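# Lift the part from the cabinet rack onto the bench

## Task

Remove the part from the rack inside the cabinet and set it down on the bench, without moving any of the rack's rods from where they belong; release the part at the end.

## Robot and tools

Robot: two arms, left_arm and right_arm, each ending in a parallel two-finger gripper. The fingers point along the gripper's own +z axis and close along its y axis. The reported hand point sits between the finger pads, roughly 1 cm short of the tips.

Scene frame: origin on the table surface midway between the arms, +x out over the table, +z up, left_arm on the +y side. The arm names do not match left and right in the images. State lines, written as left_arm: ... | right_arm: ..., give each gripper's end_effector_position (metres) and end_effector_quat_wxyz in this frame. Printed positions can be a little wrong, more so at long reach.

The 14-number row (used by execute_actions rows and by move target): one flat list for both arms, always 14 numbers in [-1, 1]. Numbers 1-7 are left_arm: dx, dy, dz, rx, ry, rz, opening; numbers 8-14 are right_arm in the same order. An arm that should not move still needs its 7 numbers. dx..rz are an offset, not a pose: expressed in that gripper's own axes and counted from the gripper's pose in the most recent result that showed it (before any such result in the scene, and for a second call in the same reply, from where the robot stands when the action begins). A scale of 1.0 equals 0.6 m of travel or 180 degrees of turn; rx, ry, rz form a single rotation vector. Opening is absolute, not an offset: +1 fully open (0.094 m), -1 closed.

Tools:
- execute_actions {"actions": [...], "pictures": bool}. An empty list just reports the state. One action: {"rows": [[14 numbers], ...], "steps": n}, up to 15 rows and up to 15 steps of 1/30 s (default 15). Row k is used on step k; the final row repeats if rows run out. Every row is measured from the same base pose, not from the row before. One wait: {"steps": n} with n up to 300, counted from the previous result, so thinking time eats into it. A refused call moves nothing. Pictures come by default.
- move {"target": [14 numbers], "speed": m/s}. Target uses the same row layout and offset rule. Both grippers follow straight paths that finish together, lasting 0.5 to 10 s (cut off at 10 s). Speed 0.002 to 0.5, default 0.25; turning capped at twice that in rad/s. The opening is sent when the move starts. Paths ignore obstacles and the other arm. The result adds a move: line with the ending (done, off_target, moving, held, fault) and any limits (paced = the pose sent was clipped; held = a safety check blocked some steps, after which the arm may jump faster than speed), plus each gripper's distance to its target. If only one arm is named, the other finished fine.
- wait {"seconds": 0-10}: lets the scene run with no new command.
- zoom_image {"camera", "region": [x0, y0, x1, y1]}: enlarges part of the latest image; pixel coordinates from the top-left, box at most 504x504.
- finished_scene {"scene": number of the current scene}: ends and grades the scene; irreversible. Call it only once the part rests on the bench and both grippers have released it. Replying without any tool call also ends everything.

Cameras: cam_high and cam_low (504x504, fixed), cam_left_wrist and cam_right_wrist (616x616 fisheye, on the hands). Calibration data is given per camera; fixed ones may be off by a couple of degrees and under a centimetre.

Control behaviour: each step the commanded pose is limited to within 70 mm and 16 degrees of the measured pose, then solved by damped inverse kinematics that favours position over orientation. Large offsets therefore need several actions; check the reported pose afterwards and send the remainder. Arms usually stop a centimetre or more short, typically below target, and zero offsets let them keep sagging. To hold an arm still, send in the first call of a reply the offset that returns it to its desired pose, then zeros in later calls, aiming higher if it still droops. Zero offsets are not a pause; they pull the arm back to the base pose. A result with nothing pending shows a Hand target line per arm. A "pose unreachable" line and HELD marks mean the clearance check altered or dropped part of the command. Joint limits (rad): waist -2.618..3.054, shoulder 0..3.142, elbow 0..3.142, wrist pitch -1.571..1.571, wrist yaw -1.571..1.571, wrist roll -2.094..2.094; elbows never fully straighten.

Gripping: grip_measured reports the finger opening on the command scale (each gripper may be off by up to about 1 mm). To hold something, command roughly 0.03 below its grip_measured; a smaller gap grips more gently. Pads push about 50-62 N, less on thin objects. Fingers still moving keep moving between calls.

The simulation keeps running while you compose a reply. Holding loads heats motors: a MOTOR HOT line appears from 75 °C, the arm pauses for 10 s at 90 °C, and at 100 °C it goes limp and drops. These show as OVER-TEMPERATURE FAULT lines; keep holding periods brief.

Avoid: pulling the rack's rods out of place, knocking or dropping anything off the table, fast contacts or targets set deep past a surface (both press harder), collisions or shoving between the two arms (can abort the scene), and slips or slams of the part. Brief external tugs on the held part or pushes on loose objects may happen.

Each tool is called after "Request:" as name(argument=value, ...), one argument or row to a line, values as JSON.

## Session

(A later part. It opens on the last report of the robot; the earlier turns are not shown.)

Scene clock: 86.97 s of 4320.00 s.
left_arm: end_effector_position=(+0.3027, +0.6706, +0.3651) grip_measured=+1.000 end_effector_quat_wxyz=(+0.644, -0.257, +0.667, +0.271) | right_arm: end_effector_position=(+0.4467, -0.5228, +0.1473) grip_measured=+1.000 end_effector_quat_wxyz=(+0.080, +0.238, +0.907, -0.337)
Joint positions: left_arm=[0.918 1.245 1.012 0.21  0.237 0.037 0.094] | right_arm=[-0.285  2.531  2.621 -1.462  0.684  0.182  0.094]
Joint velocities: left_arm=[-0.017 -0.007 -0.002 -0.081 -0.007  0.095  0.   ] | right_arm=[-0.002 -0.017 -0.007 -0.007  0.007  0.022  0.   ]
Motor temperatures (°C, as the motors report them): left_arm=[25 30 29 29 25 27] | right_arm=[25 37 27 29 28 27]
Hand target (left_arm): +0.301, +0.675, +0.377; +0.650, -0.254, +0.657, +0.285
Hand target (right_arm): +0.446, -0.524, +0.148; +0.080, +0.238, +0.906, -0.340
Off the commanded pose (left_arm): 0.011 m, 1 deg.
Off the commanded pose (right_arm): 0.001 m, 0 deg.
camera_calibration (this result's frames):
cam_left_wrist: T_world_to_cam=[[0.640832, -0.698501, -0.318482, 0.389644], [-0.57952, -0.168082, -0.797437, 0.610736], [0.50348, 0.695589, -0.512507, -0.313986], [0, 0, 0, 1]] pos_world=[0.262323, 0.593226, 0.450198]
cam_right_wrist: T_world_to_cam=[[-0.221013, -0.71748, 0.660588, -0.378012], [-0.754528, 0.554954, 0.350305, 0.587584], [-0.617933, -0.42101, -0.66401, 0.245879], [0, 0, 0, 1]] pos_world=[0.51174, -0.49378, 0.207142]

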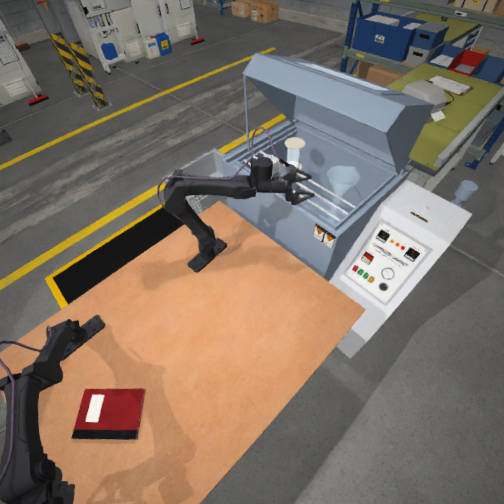

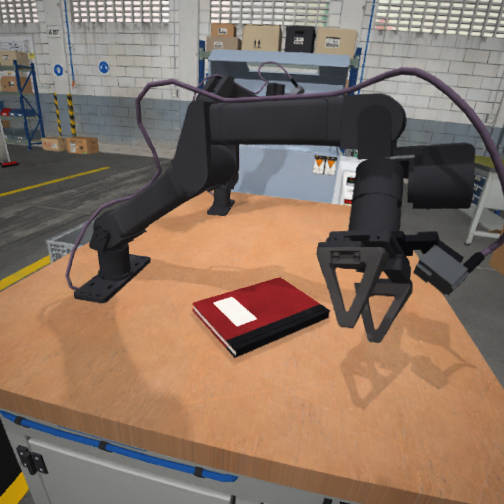

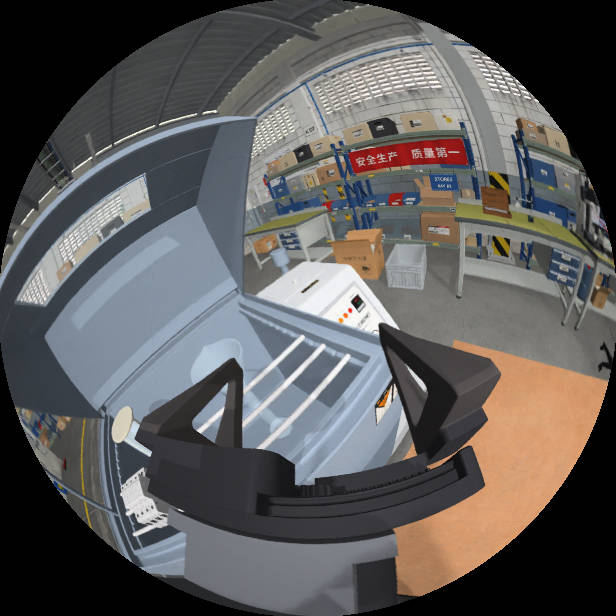

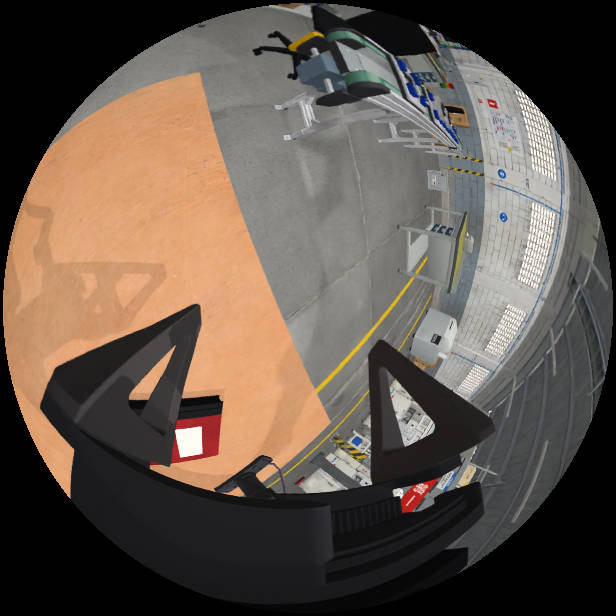

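Request:
move(
  target=[0,0.468,-0.248,-0.232,0.315,-0.134,1,0,0,0,0,0,0,1],
)

Scene clock: 94.57 s of 4320.00 s.
left_arm: end_effector_position=(+0.0058, +0.7687, +0.3769) grip_measured=+1.000 end_effector_quat_wxyz=(+0.235, -0.659, +0.664, +0.263) | right_arm: end_effector_position=(+0.4471, -0.5221, +0.1467) grip_measured=+1.000 end_effector_quat_wxyz=(+0.080, +0.238, +0.908, -0.335)
Joint positions: left_arm=[ 1.557  1.999  2.706 -1.557  0.013  0.074  0.094] | right_arm=[-0.285  2.531  2.621 -1.462  0.679  0.182  0.094]
Joint velocities: left_arm=[ 0.002 -0.007 -0.007  0.022 -0.066  0.037  0.   ] | right_arm=[ 0.002 -0.007 -0.007  0.007  0.007  0.007  0.   ]
Motor temperatures (°C, as the motors report them): left_arm=[25 29 29 30 25 27] | right_arm=[25 37 27 30 28 27]
Hand target (left_arm): +0.003, +0.766, +0.376; -0.226, +0.660, -0.666, -0.265
Hand target (right_arm): +0.447, -0.523, +0.147; +0.080, +0.238, +0.907, -0.337
Off the commanded pose (left_arm): 0.005 m, 11 deg.
Off the commanded pose (right_arm): 0.001 m, 0 deg.
joint sent to its limit (left arm) — the command would take joint 4 (wrist pitch) past its lower limit, so that joint was sent only as far as its limit.
After step 90, 1.53 s passed at rest.
move: off_target (left_arm)
camera_calibration (this result's frames):
cam_left_wrist: T_world_to_cam=[[0.951161, -0.219838, -0.216711, 0.244064], [-0.253289, -0.957089, -0.140804, 0.821738], [-0.176457, 0.188818, -0.966028, 0.337774], [0, 0, 0, 1]] pos_world=[0.0355955, 0.776354, 0.494895]
cam_right_wrist: T_world_to_cam=[[-0.22115, -0.721299, 0.656369, -0.378312], [-0.755656, 0.552199, 0.352221, 0.586428], [-0.616503, -0.418095, -0.667173, 0.247317], [0, 0, 0, 1]] pos_world=[0.511946, -0.493299, 0.206762]

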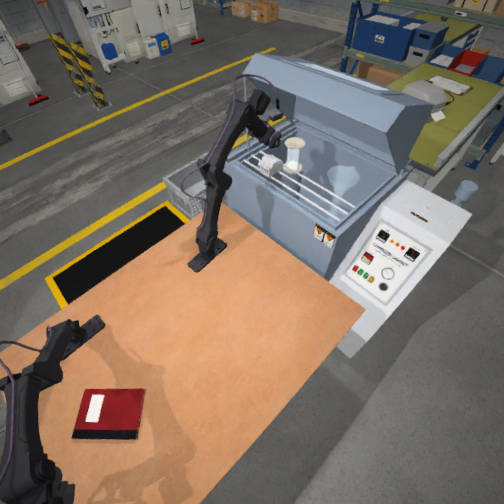

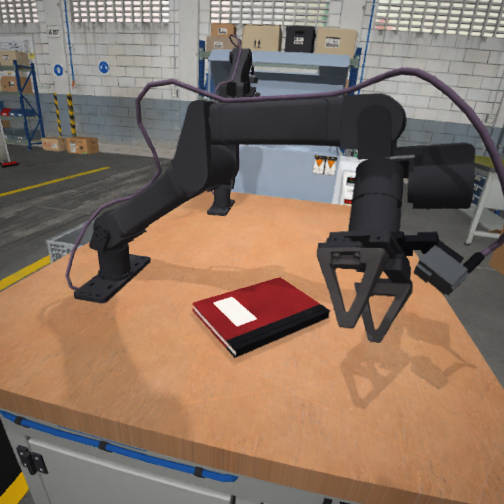

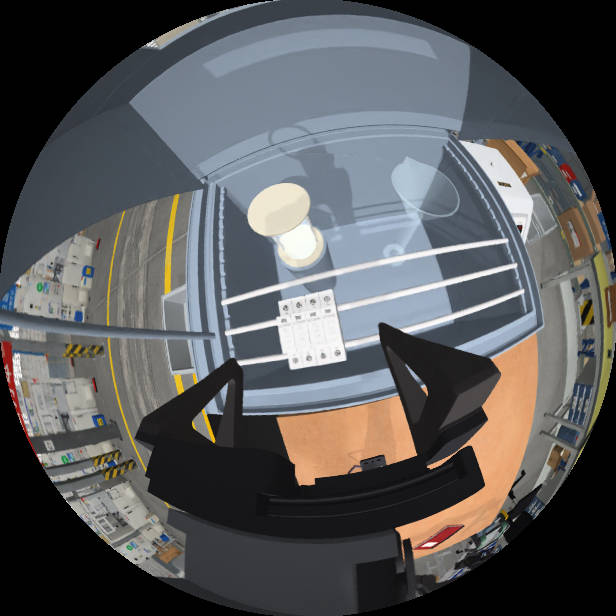

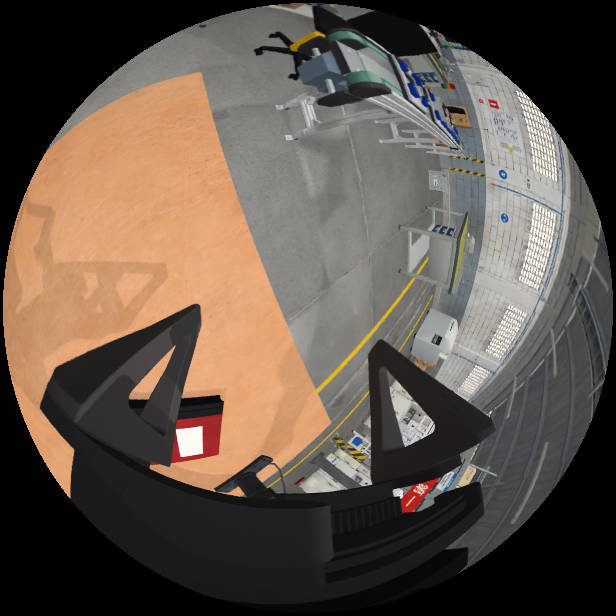

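Request:
move(
  target=[0.058,0.022,0.142,0,0.1,0,1,0,0,0,0,0,0,1],
  speed=0.1,
)

Scene clock: 103.93 s of 4320.00 s.
left_arm: end_effector_position=(-0.0064, +0.8023, +0.2972) grip_measured=+1.000 end_effector_quat_wxyz=(-0.172, +0.682, -0.682, -0.198) | right_arm: end_effector_position=(+0.4474, -0.5213, +0.1460) grip_measured=+1.000 end_effector_quat_wxyz=(+0.081, +0.238, +0.909, -0.332)
Joint positions: left_arm=[ 1.577  2.161  2.68  -1.56   0.01   0.089  0.094] | right_arm=[-0.285  2.531  2.621 -1.462  0.673  0.182  0.094]
Joint velocities: left_arm=[-0.007 -0.007 -0.007 -0.051  0.022 -0.007  0.   ] | right_arm=[-0.012 -0.007  0.017 -0.051 -0.007  0.007  0.   ]
Motor temperatures (°C, as the motors report them): left_arm=[25 30 29 29 25 27] | right_arm=[25 37 27 30 28 27]
Hand target (left_arm): -0.011, +0.798, +0.290; -0.157, +0.686, -0.685, -0.190
Hand target (right_arm): +0.447, -0.522, +0.147; +0.080, +0.238, +0.908, -0.334
Off the commanded pose (left_arm): 0.009 m, 7 deg.
Off the commanded pose (right_arm): 0.001 m, 0 deg.
joint sent to its limit (left arm) — the command would take joint 4 (wrist pitch) past its lower limit, so that joint was sent only as far as its limit.
After step 90, 4.40 s passed at rest.
move: off_target (left_arm)
camera_calibration (this result's frames):
cam_left_wrist: T_world_to_cam=[[0.954254, -0.247991, -0.167034, 0.253711], [-0.244308, -0.968762, 0.0425833, 0.794538], [-0.172377, 0.000172432, -0.985031, 0.40924], [0, 0, 0, 1]] pos_world=[0.0225501, 0.832566, 0.411659]
cam_right_wrist: T_world_to_cam=[[-0.221285, -0.725349, 0.651845, -0.37862], [-0.756859, 0.549247, 0.354247, 0.585195], [-0.614977, -0.414966, -0.670527, 0.248853], [0, 0, 0, 1]] pos_world=[0.512166, -0.492783, 0.20636]

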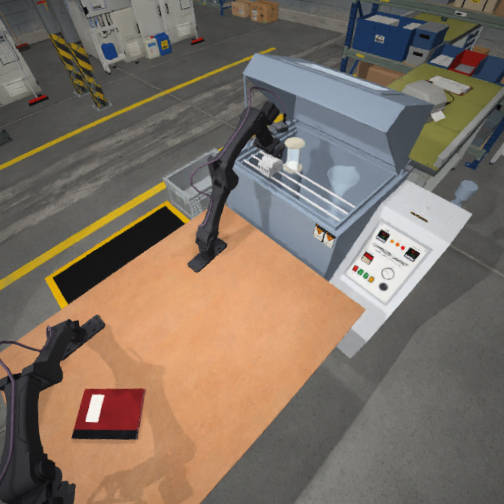

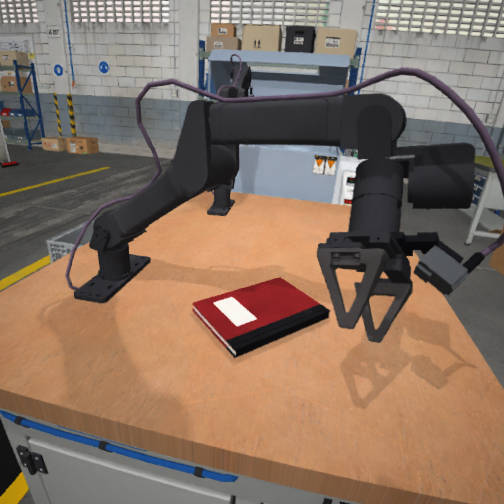

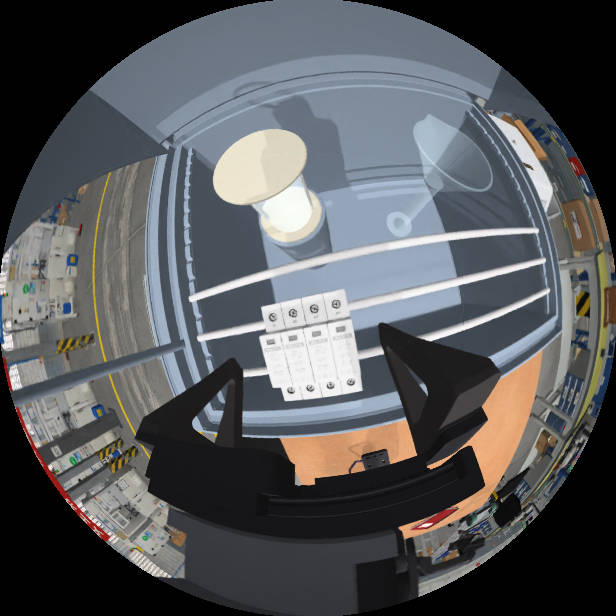

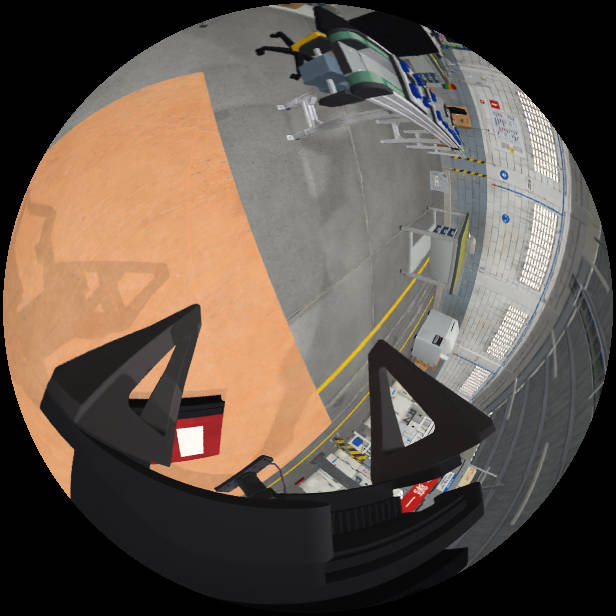

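Request:
move(
  target=[0.062,0.006,0.105,0,0,0,1,0,0,0,0,0,0,1],
  speed=0.05,
)

Scene clock: 110.10 s of 4320.00 s.
left_arm: end_effector_position=(-0.0110, +0.8033, +0.2118) grip_measured=+1.000 end_effector_quat_wxyz=(-0.157, +0.687, -0.685, -0.184) | right_arm: end_effector_position=(+0.4477, -0.5206, +0.1455) grip_measured=+1.000 end_effector_quat_wxyz=(+0.081, +0.238, +0.910, -0.329)
Joint positions: left_arm=[ 1.586  1.948  1.977 -1.111  0.01   0.096  0.094] | right_arm=[-0.285  2.531  2.621 -1.462  0.667  0.182  0.094]
Joint velocities: left_arm=[-0.002 -0.012  0.007  0.066 -0.066  0.066  0.   ] | right_arm=[-0.012 -0.012  0.002  0.037 -0.022 -0.066  0.   ]
Motor temperatures (°C, as the motors report them): left_arm=[25 31 29 29 25 27] | right_arm=[25 38 27 30 28 27]
Hand target (left_arm): -0.013, +0.803, +0.225; -0.171, +0.682, -0.682, -0.198
Hand target (right_arm): +0.447, -0.521, +0.146; +0.081, +0.238, +0.909, -0.332
Off the commanded pose (left_arm): 0.013 m, 2 deg.
Off the commanded pose (right_arm): 0.001 m, 0 deg.
After step 90, 1.17 s passed at rest.
move: off_target (left_arm)
camera_calibration (this result's frames):
cam_left_wrist: T_world_to_cam=[[0.955254, -0.251211, -0.156147, 0.244307], [-0.240779, -0.967043, 0.0827863, 0.788141], [-0.171798, -0.041485, -0.984258, 0.357626], [0, 0, 0, 1]] pos_world=[0.0178317, 0.838375, 0.324897]
cam_right_wrist: T_world_to_cam=[[-0.221393, -0.72887, 0.647868, -0.37888], [-0.757912, 0.546654, 0.356004, 0.584116], [-0.613641, -0.41221, -0.673445, 0.250198], [0, 0, 0, 1]] pos_world=[0.512359, -0.49233, 0.206011]

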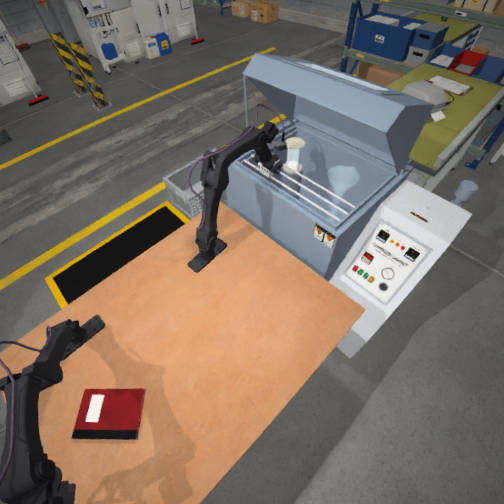

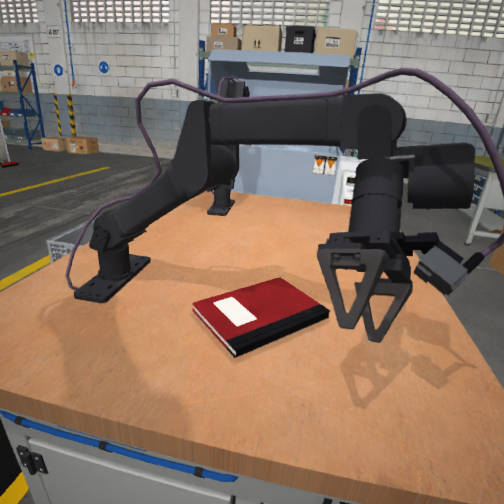

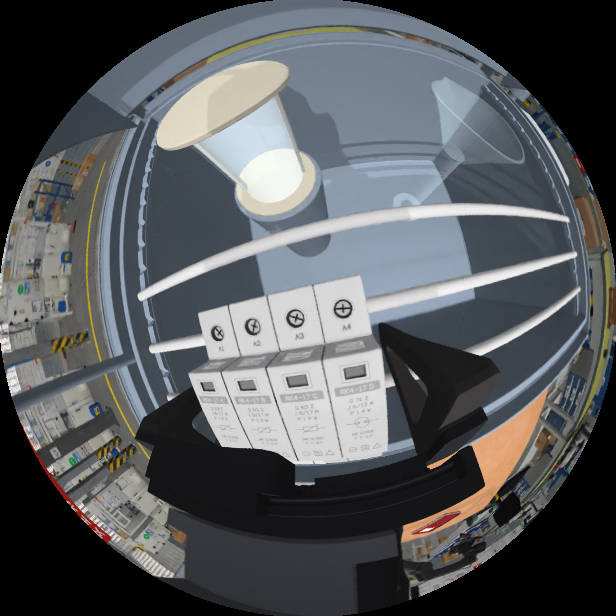

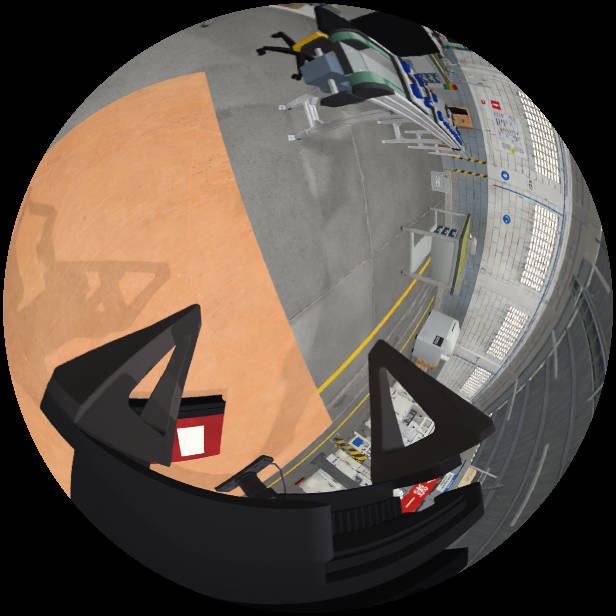

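Straddling. Close.

Request:
execute_actions(
  actions=[
    {"rows":[[0,0,0,0,0,0,0.2,0,0,0,0,0,0,1]],"steps":15},
  ],
  pictures=false,
)

Request:
execute_actions(
  actions=[
    {"rows":[[0,0,0,0,0,0,0.2,0,0,0,0,0,0,1]],"steps":15},
  ],
)

Scene clock: 112.87 s of 4320.00 s.
left_arm: end_effector_position=(-0.0109, +0.8036, +0.2120) grip_measured=+0.538 end_effector_quat_wxyz=(-0.158, +0.687, -0.685, -0.184) | right_arm: end_effector_position=(+0.4480, -0.5199, +0.1449) grip_measured=+1.000 end_effector_quat_wxyz=(+0.081, +0.237, +0.911, -0.327)
Joint positions: left_arm=[ 1.586  1.948  1.977 -1.11   0.01   0.095  0.072] | right_arm=[-0.285  2.531  2.621 -1.462  0.662  0.182  0.094]
Joint velocities: left_arm=[-0.002  0.012  0.017  0.022  0.037  0.022  0.   ] | right_arm=[ 0.022  0.007 -0.007 -0.022  0.007  0.081  0.   ]
Motor temperatures (°C, as the motors report them): left_arm=[25 31 29 29 25 27] | right_arm=[25 38 27 30 28 27]
Hand target (left_arm): -0.011, +0.803, +0.212; -0.157, +0.687, -0.685, -0.184
Hand target (right_arm): +0.448, -0.521, +0.145; +0.081, +0.238, +0.910, -0.329
Off the commanded pose (left_arm): 0.000 m, 0 deg.
Off the commanded pose (right_arm): 0.001 m, 0 deg.
Steps of this call (steps 1 to 68: nothing new was sent; steps 69 to 83: all 15 steps of this action). Readings (end_effector_position):
69: left_arm (-0.0110, +0.8036, +0.2120) | right_arm (+0.4478, -0.5205, +0.1454)
70: left_arm (-0.0110, +0.8036, +0.2120) | right_arm (+0.4478, -0.5203, +0.1452)
72: left_arm (-0.0109, +0.8036, +0.2120) | right_arm (+0.4479, -0.5201, +0.1451)
76: left_arm (-0.0109, +0.8036, +0.2120) | right_arm (+0.4480, -0.5200, +0.1450)
83: the state above

Scene clock: 113.37 s of 4320.00 s.
left_arm: end_effector_position=(-0.0109, +0.8036, +0.2120) grip_measured=+0.538 end_effector_quat_wxyz=(-0.158, +0.687, -0.685, -0.184) | right_arm: end_effector_position=(+0.4483, -0.5192, +0.1443) grip_measured=+1.000 end_effector_quat_wxyz=(+0.081, +0.237, +0.912, -0.324)
Joint positions: left_arm=[ 1.586  1.948  1.977 -1.11   0.01   0.095  0.072] | right_arm=[-0.285  2.531  2.621 -1.462  0.657  0.182  0.094]
Joint velocities: left_arm=[-0.007 -0.012 -0.007 -0.051  0.051 -0.095  0.   ] | right_arm=[ 0.002  0.002 -0.012 -0.007 -0.022  0.081  0.   ]
Motor temperatures (°C, as the motors report them): left_arm=[25 32 29 29 25 27] | right_arm=[25 38 27 30 28 27]
Hand target (left_arm): -0.011, +0.804, +0.212; -0.158, +0.687, -0.685, -0.184
Hand target (right_arm): +0.448, -0.520, +0.145; +0.081, +0.237, +0.911, -0.327
Off the commanded pose (left_arm): 0.000 m, 0 deg.
Off the commanded pose (right_arm): 0.001 m, 0 deg.
Steps of this call (steps 1 to 15: all 15 steps of this action). Readings (end_effector_position):
1: left_arm (-0.0109, +0.8036, +0.2120) | right_arm (+0.4481, -0.5198, +0.1448)
2: left_arm (-0.0109, +0.8036, +0.2120) | right_arm (+0.4481, -0.5196, +0.1447)
4: left_arm (-0.0109, +0.8036, +0.2120) | right_arm (+0.4482, -0.5195, +0.1445)
8: left_arm (-0.0109, +0.8036, +0.2120) | right_arm (+0.4483, -0.5193, +0.1444)
15: the state above
camera_calibration (this result's frames):
cam_left_wrist: T_world_to_cam=[[0.95535, -0.250816, -0.156196, 0.244082], [-0.240657, -0.967209, 0.0811848, 0.788937], [-0.171437, -0.0399704, -0.984384, 0.356635], [0, 0, 0, 1]] pos_world=[0.0178194, 0.838542, 0.325141]
cam_right_wrist: T_world_to_cam=[[-0.221582, -0.735853, 0.63986, -0.379372], [-0.760015, 0.541438, 0.359474, 0.581958], [-0.610965, -0.40665, -0.679233, 0.252895], [0, 0, 0, 1]] pos_world=[0.512745, -0.491417, 0.205321]

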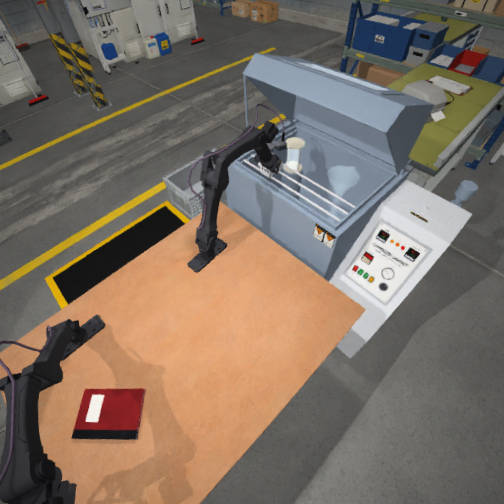

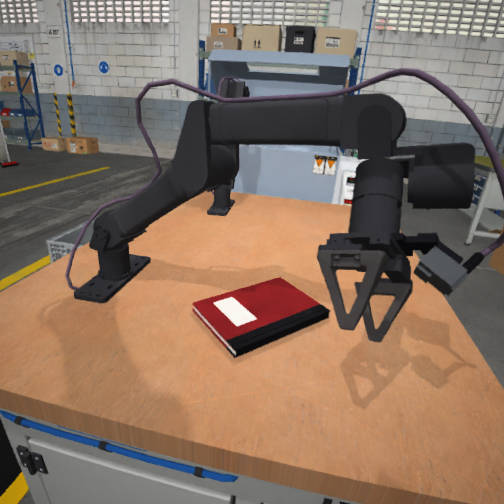

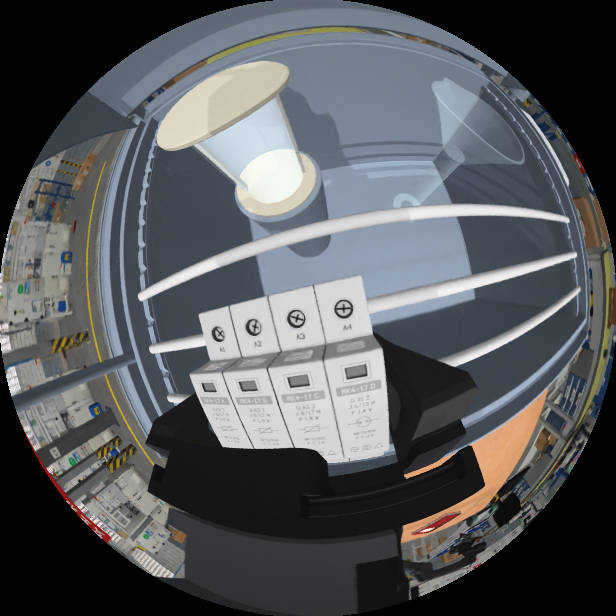

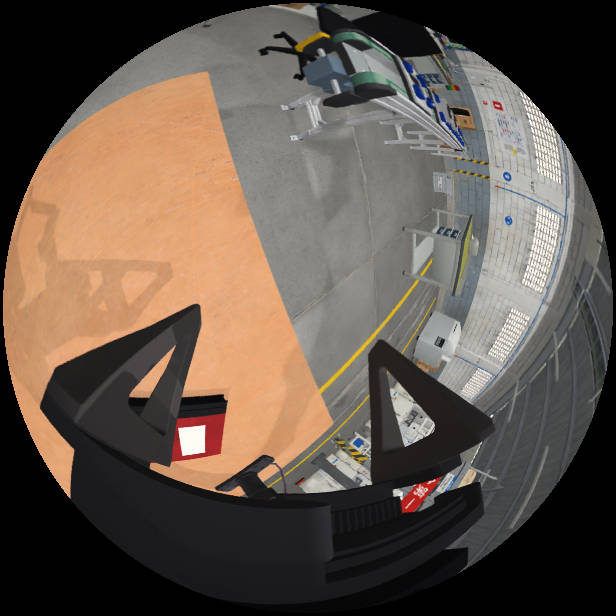

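Request:
move(
  target=[-0.03,0,-0.052,0,0,0,0.2,0,0,0,0,0,0,1],
  speed=0.03,
)

Scene clock: 116.77 s of 4320.00 s.
left_arm: end_effector_position=(-0.0102, +0.7964, +0.2252) grip_measured=+0.538 end_effector_quat_wxyz=(-0.135, +0.693, -0.691, -0.156) | right_arm: end_effector_position=(+0.4486, -0.5185, +0.1437) grip_measured=+1.000 end_effector_quat_wxyz=(+0.081, +0.237, +0.913, -0.322)
Joint positions: left_arm=[ 1.586  2.029  2.184 -1.31   0.01   0.095  0.072] | right_arm=[-0.285  2.531  2.621 -1.462  0.651  0.182  0.094]
Joint velocities: left_arm=[ 0.002  0.002  0.007 -0.037  0.095  0.007  0.   ] | right_arm=[-0.007 -0.007  0.007 -0.081 -0.037  0.051  0.   ]
Motor temperatures (°C, as the motors report them): left_arm=[25 32 29 29 25 27] | right_arm=[25 38 27 30 28 27]
Hand target (left_arm): -0.009, +0.803, +0.248; -0.158, +0.687, -0.685, -0.184
Hand target (right_arm): +0.448, -0.519, +0.144; +0.081, +0.237, +0.912, -0.324
Off the commanded pose (left_arm): 0.024 m, 4 deg.
Off the commanded pose (right_arm): 0.001 m, 0 deg.
move: off_target (left_arm)
camera_calibration (this result's frames):
cam_left_wrist: T_world_to_cam=[[0.956417, -0.261365, -0.130207, 0.246191], [-0.241519, -0.958682, 0.150322, 0.758648], [-0.164116, -0.112323, -0.980025, 0.426244], [0, 0, 0, 1]] pos_world=[0.0177199, 0.839525, 0.335744]
cam_right_wrist: T_world_to_cam=[[-0.221663, -0.739315, 0.63583, -0.379605], [-0.761066, 0.538815, 0.361187, 0.580879], [-0.609625, -0.403847, -0.682103, 0.254245], [0, 0, 0, 1]] pos_world=[0.512937, -0.490958, 0.204979]

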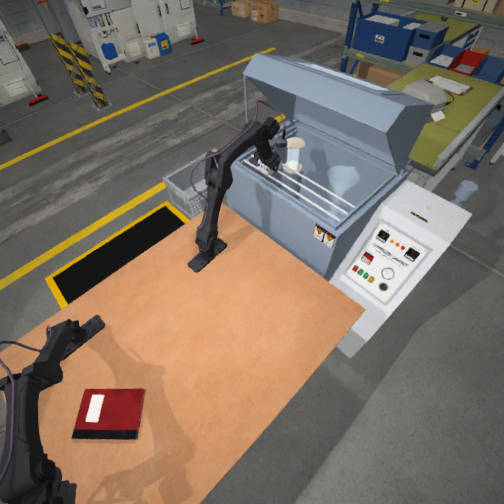

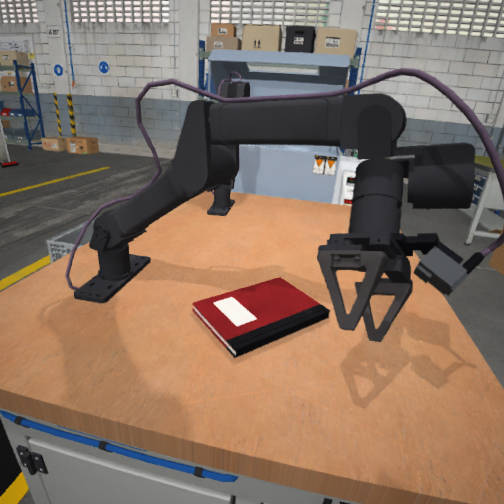

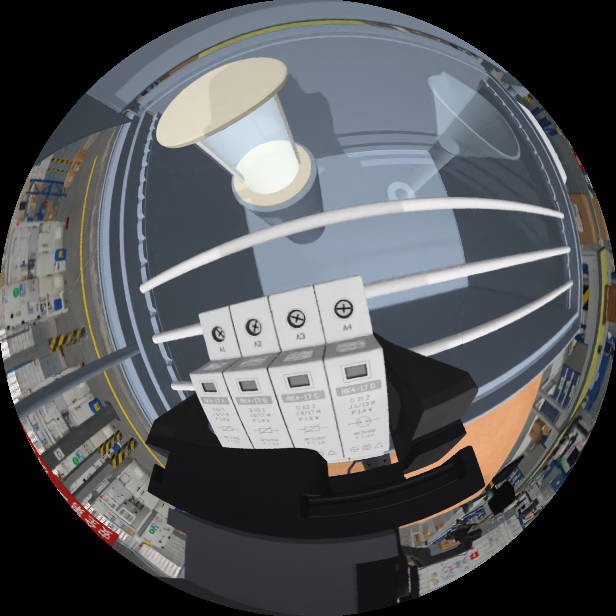

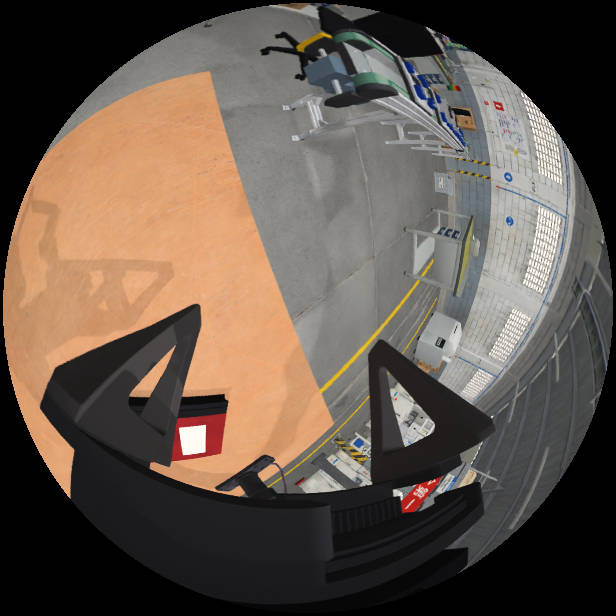

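Request:
move(
  target=[-0.064,0,-0.117,0,0,0,0.2,0,0,0,0,0,0,1],
  speed=0.04,
)

Scene clock: 121.30 s of 4320.00 s.
left_arm: end_effector_position=(-0.0111, +0.8052, +0.2789) grip_measured=+0.532 end_effector_quat_wxyz=(-0.155, +0.688, -0.686, -0.180) | right_arm: end_effector_position=(+0.4489, -0.5178, +0.1432) grip_measured=+1.000 end_effector_quat_wxyz=(+0.082, +0.237, +0.914, -0.319)
Joint positions: left_arm=[ 1.586  2.2    2.684 -1.576  0.01   0.095  0.072] | right_arm=[-0.285  2.531  2.621 -1.462  0.646  0.182  0.094]
Joint velocities: left_arm=[-0.007 -0.002  0.002  0.11  -0.037 -0.007  0.   ] | right_arm=[0.007 0.007 0.002 0.022 0.007 0.037 0.   ]
Motor temperatures (°C, as the motors report them): left_arm=[25 33 30 29 25 27] | right_arm=[25 38 27 30 28 27]
Hand target (left_arm): -0.007, +0.801, +0.303; -0.175, +0.682, -0.680, -0.204
Hand target (right_arm): +0.449, -0.518, +0.144; +0.081, +0.237, +0.913, -0.322
Off the commanded pose (left_arm): 0.026 m, 4 deg.
Off the commanded pose (right_arm): 0.001 m, 0 deg.
joint sent to its limit (left arm) — the command would take joint 4 (wrist pitch) past its lower limit, so that joint was sent only as far as its limit.
move: off_target (left_arm)
camera_calibration (this result's frames):
cam_left_wrist: T_world_to_cam=[[0.95551, -0.252399, -0.152627, 0.255367], [-0.240746, -0.966328, 0.0908424, 0.781594], [-0.170416, -0.0500565, -0.9841, 0.430608], [0, 0, 0, 1]] pos_world=[0.0175419, 0.841285, 0.391736]
cam_right_wrist: T_world_to_cam=[[-0.221735, -0.742756, 0.631781, -0.379828], [-0.762117, 0.536183, 0.362885, 0.5798], [-0.608285, -0.401027, -0.684957, 0.255597], [0, 0, 0, 1]] pos_world=[0.51313, -0.490496, 0.204641]

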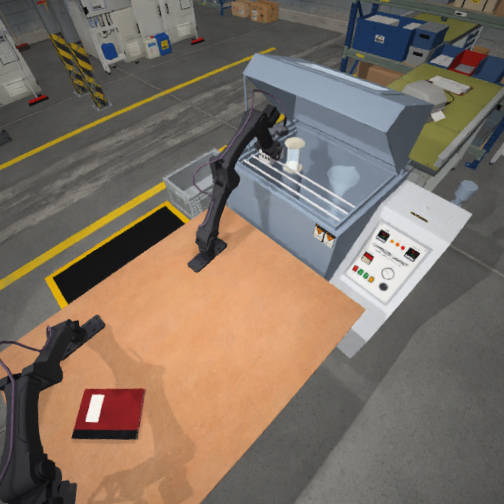

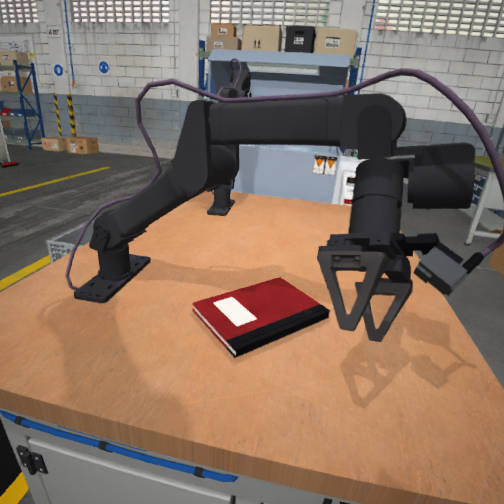

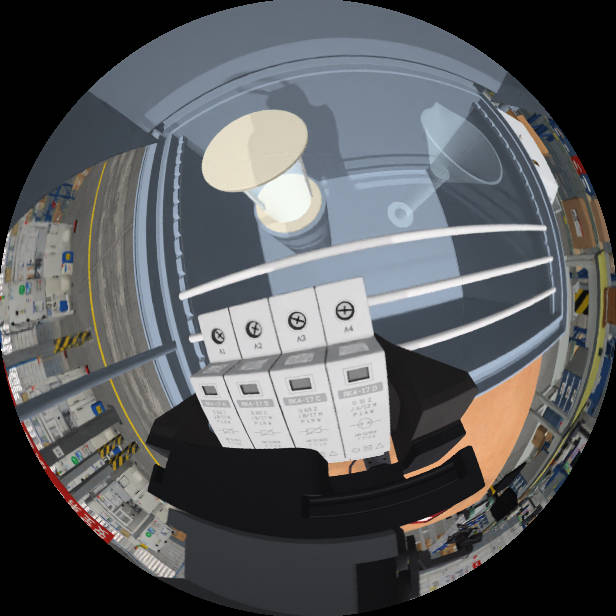

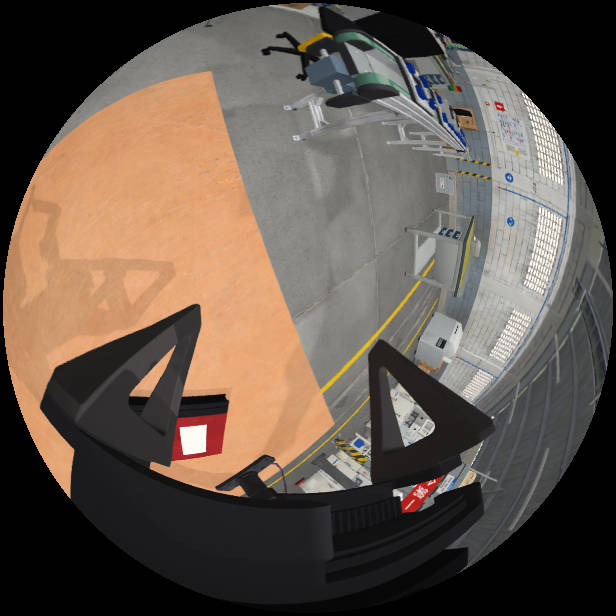

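Request:
move(
  target=[-0.055,0,-0.095,0,-0.06,0,0.2,0,0,0,0,0,0,1],
  speed=0.1,
)

Scene clock: 126.37 s of 4320.00 s.
left_arm: end_effector_position=(-0.0112, +0.8126, +0.3223) grip_measured=+0.532 end_effector_quat_wxyz=(-0.201, +0.673, -0.672, -0.235) | right_arm: end_effector_position=(+0.4492, -0.5171, +0.1426) grip_measured=+1.000 end_effector_quat_wxyz=(+0.082, +0.237, +0.915, -0.317)
Joint positions: left_arm=[ 1.586  2.213  2.846 -1.576  0.014  0.095  0.072] | right_arm=[-0.285  2.531  2.621 -1.462  0.641  0.182  0.094]
Joint velocities: left_arm=[ 0.002 -0.027 -0.012  0.051 -0.007  0.007 -0.001] | right_arm=[-0.017  0.002  0.002  0.037 -0.051 -0.022  0.   ]
Motor temperatures (°C, as the motors report them): left_arm=[25 34 30 29 25 27] | right_arm=[25 38 27 30 28 27]
Hand target (left_arm): -0.008, +0.807, +0.344; -0.223, +0.665, -0.667, -0.251
Hand target (right_arm): +0.449, -0.518, +0.143; +0.082, +0.237, +0.914, -0.319
Off the commanded pose (left_arm): 0.023 m, 2 deg.
Off the commanded pose (right_arm): 0.001 m, 0 deg.
elbow stopped short (left arm): the move would have taken joint 3 (elbow) straighter than the controller allows; a more bent joint 3 avoids this.
After step 90, 0.77 s passed at rest.
move: off_target (left_arm)
camera_calibration (this result's frames):
cam_left_wrist: T_world_to_cam=[[0.952952, -0.228016, -0.199728, 0.259307], [-0.24225, -0.968942, -0.0496569, 0.832101], [-0.182202, 0.0957047, -0.978592, 0.353334], [0, 0, 0, 1]] pos_world=[0.0188469, 0.831568, 0.43888]
cam_right_wrist: T_world_to_cam=[[-0.221798, -0.746176, 0.627716, -0.380042], [-0.763167, 0.53354, 0.364569, 0.57872], [-0.606944, -0.398191, -0.687795, 0.256951], [0, 0, 0, 1]] pos_world=[0.513323, -0.490033, 0.204304]

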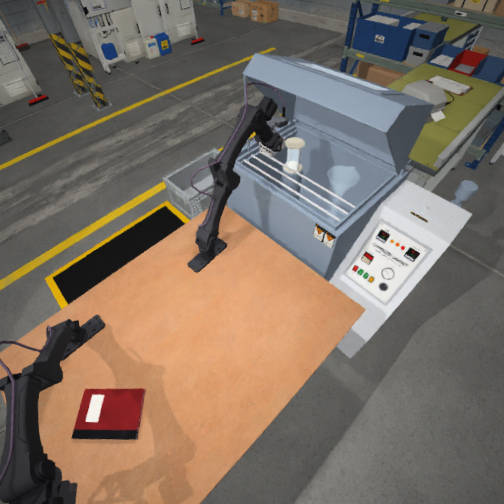

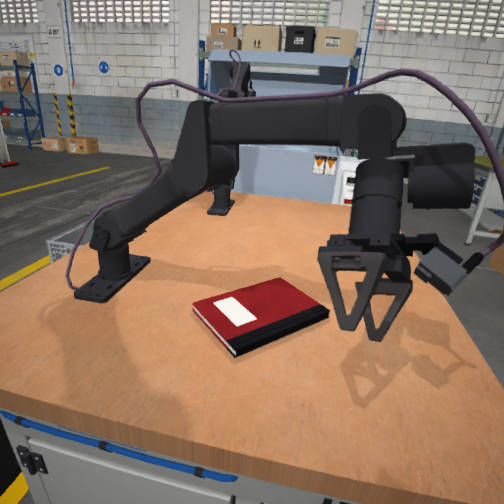

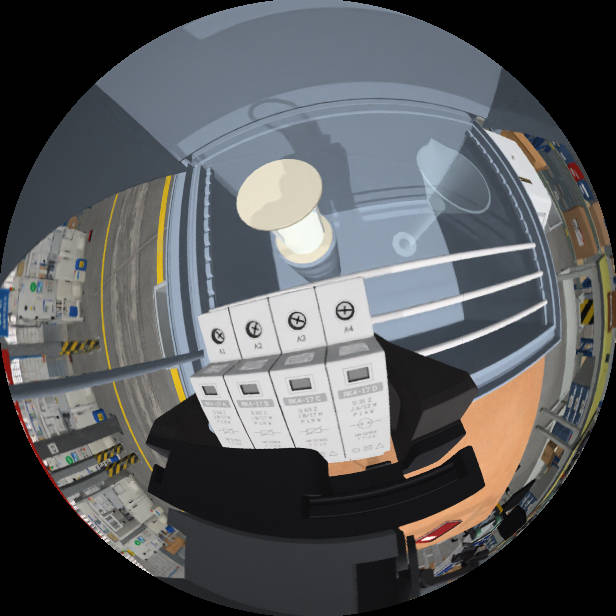

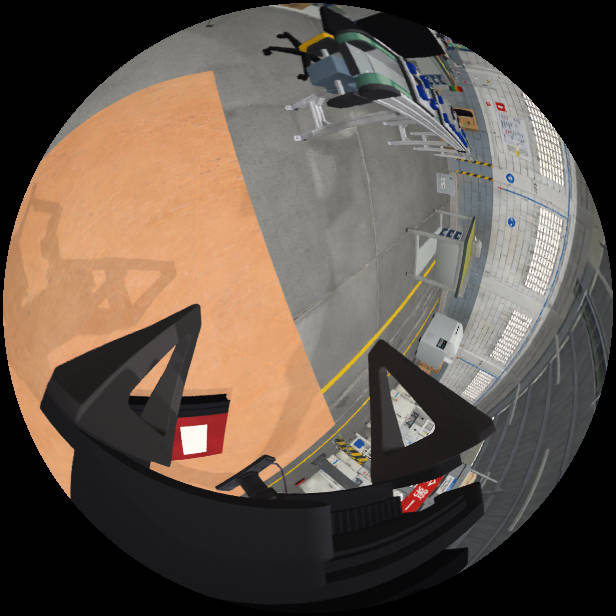

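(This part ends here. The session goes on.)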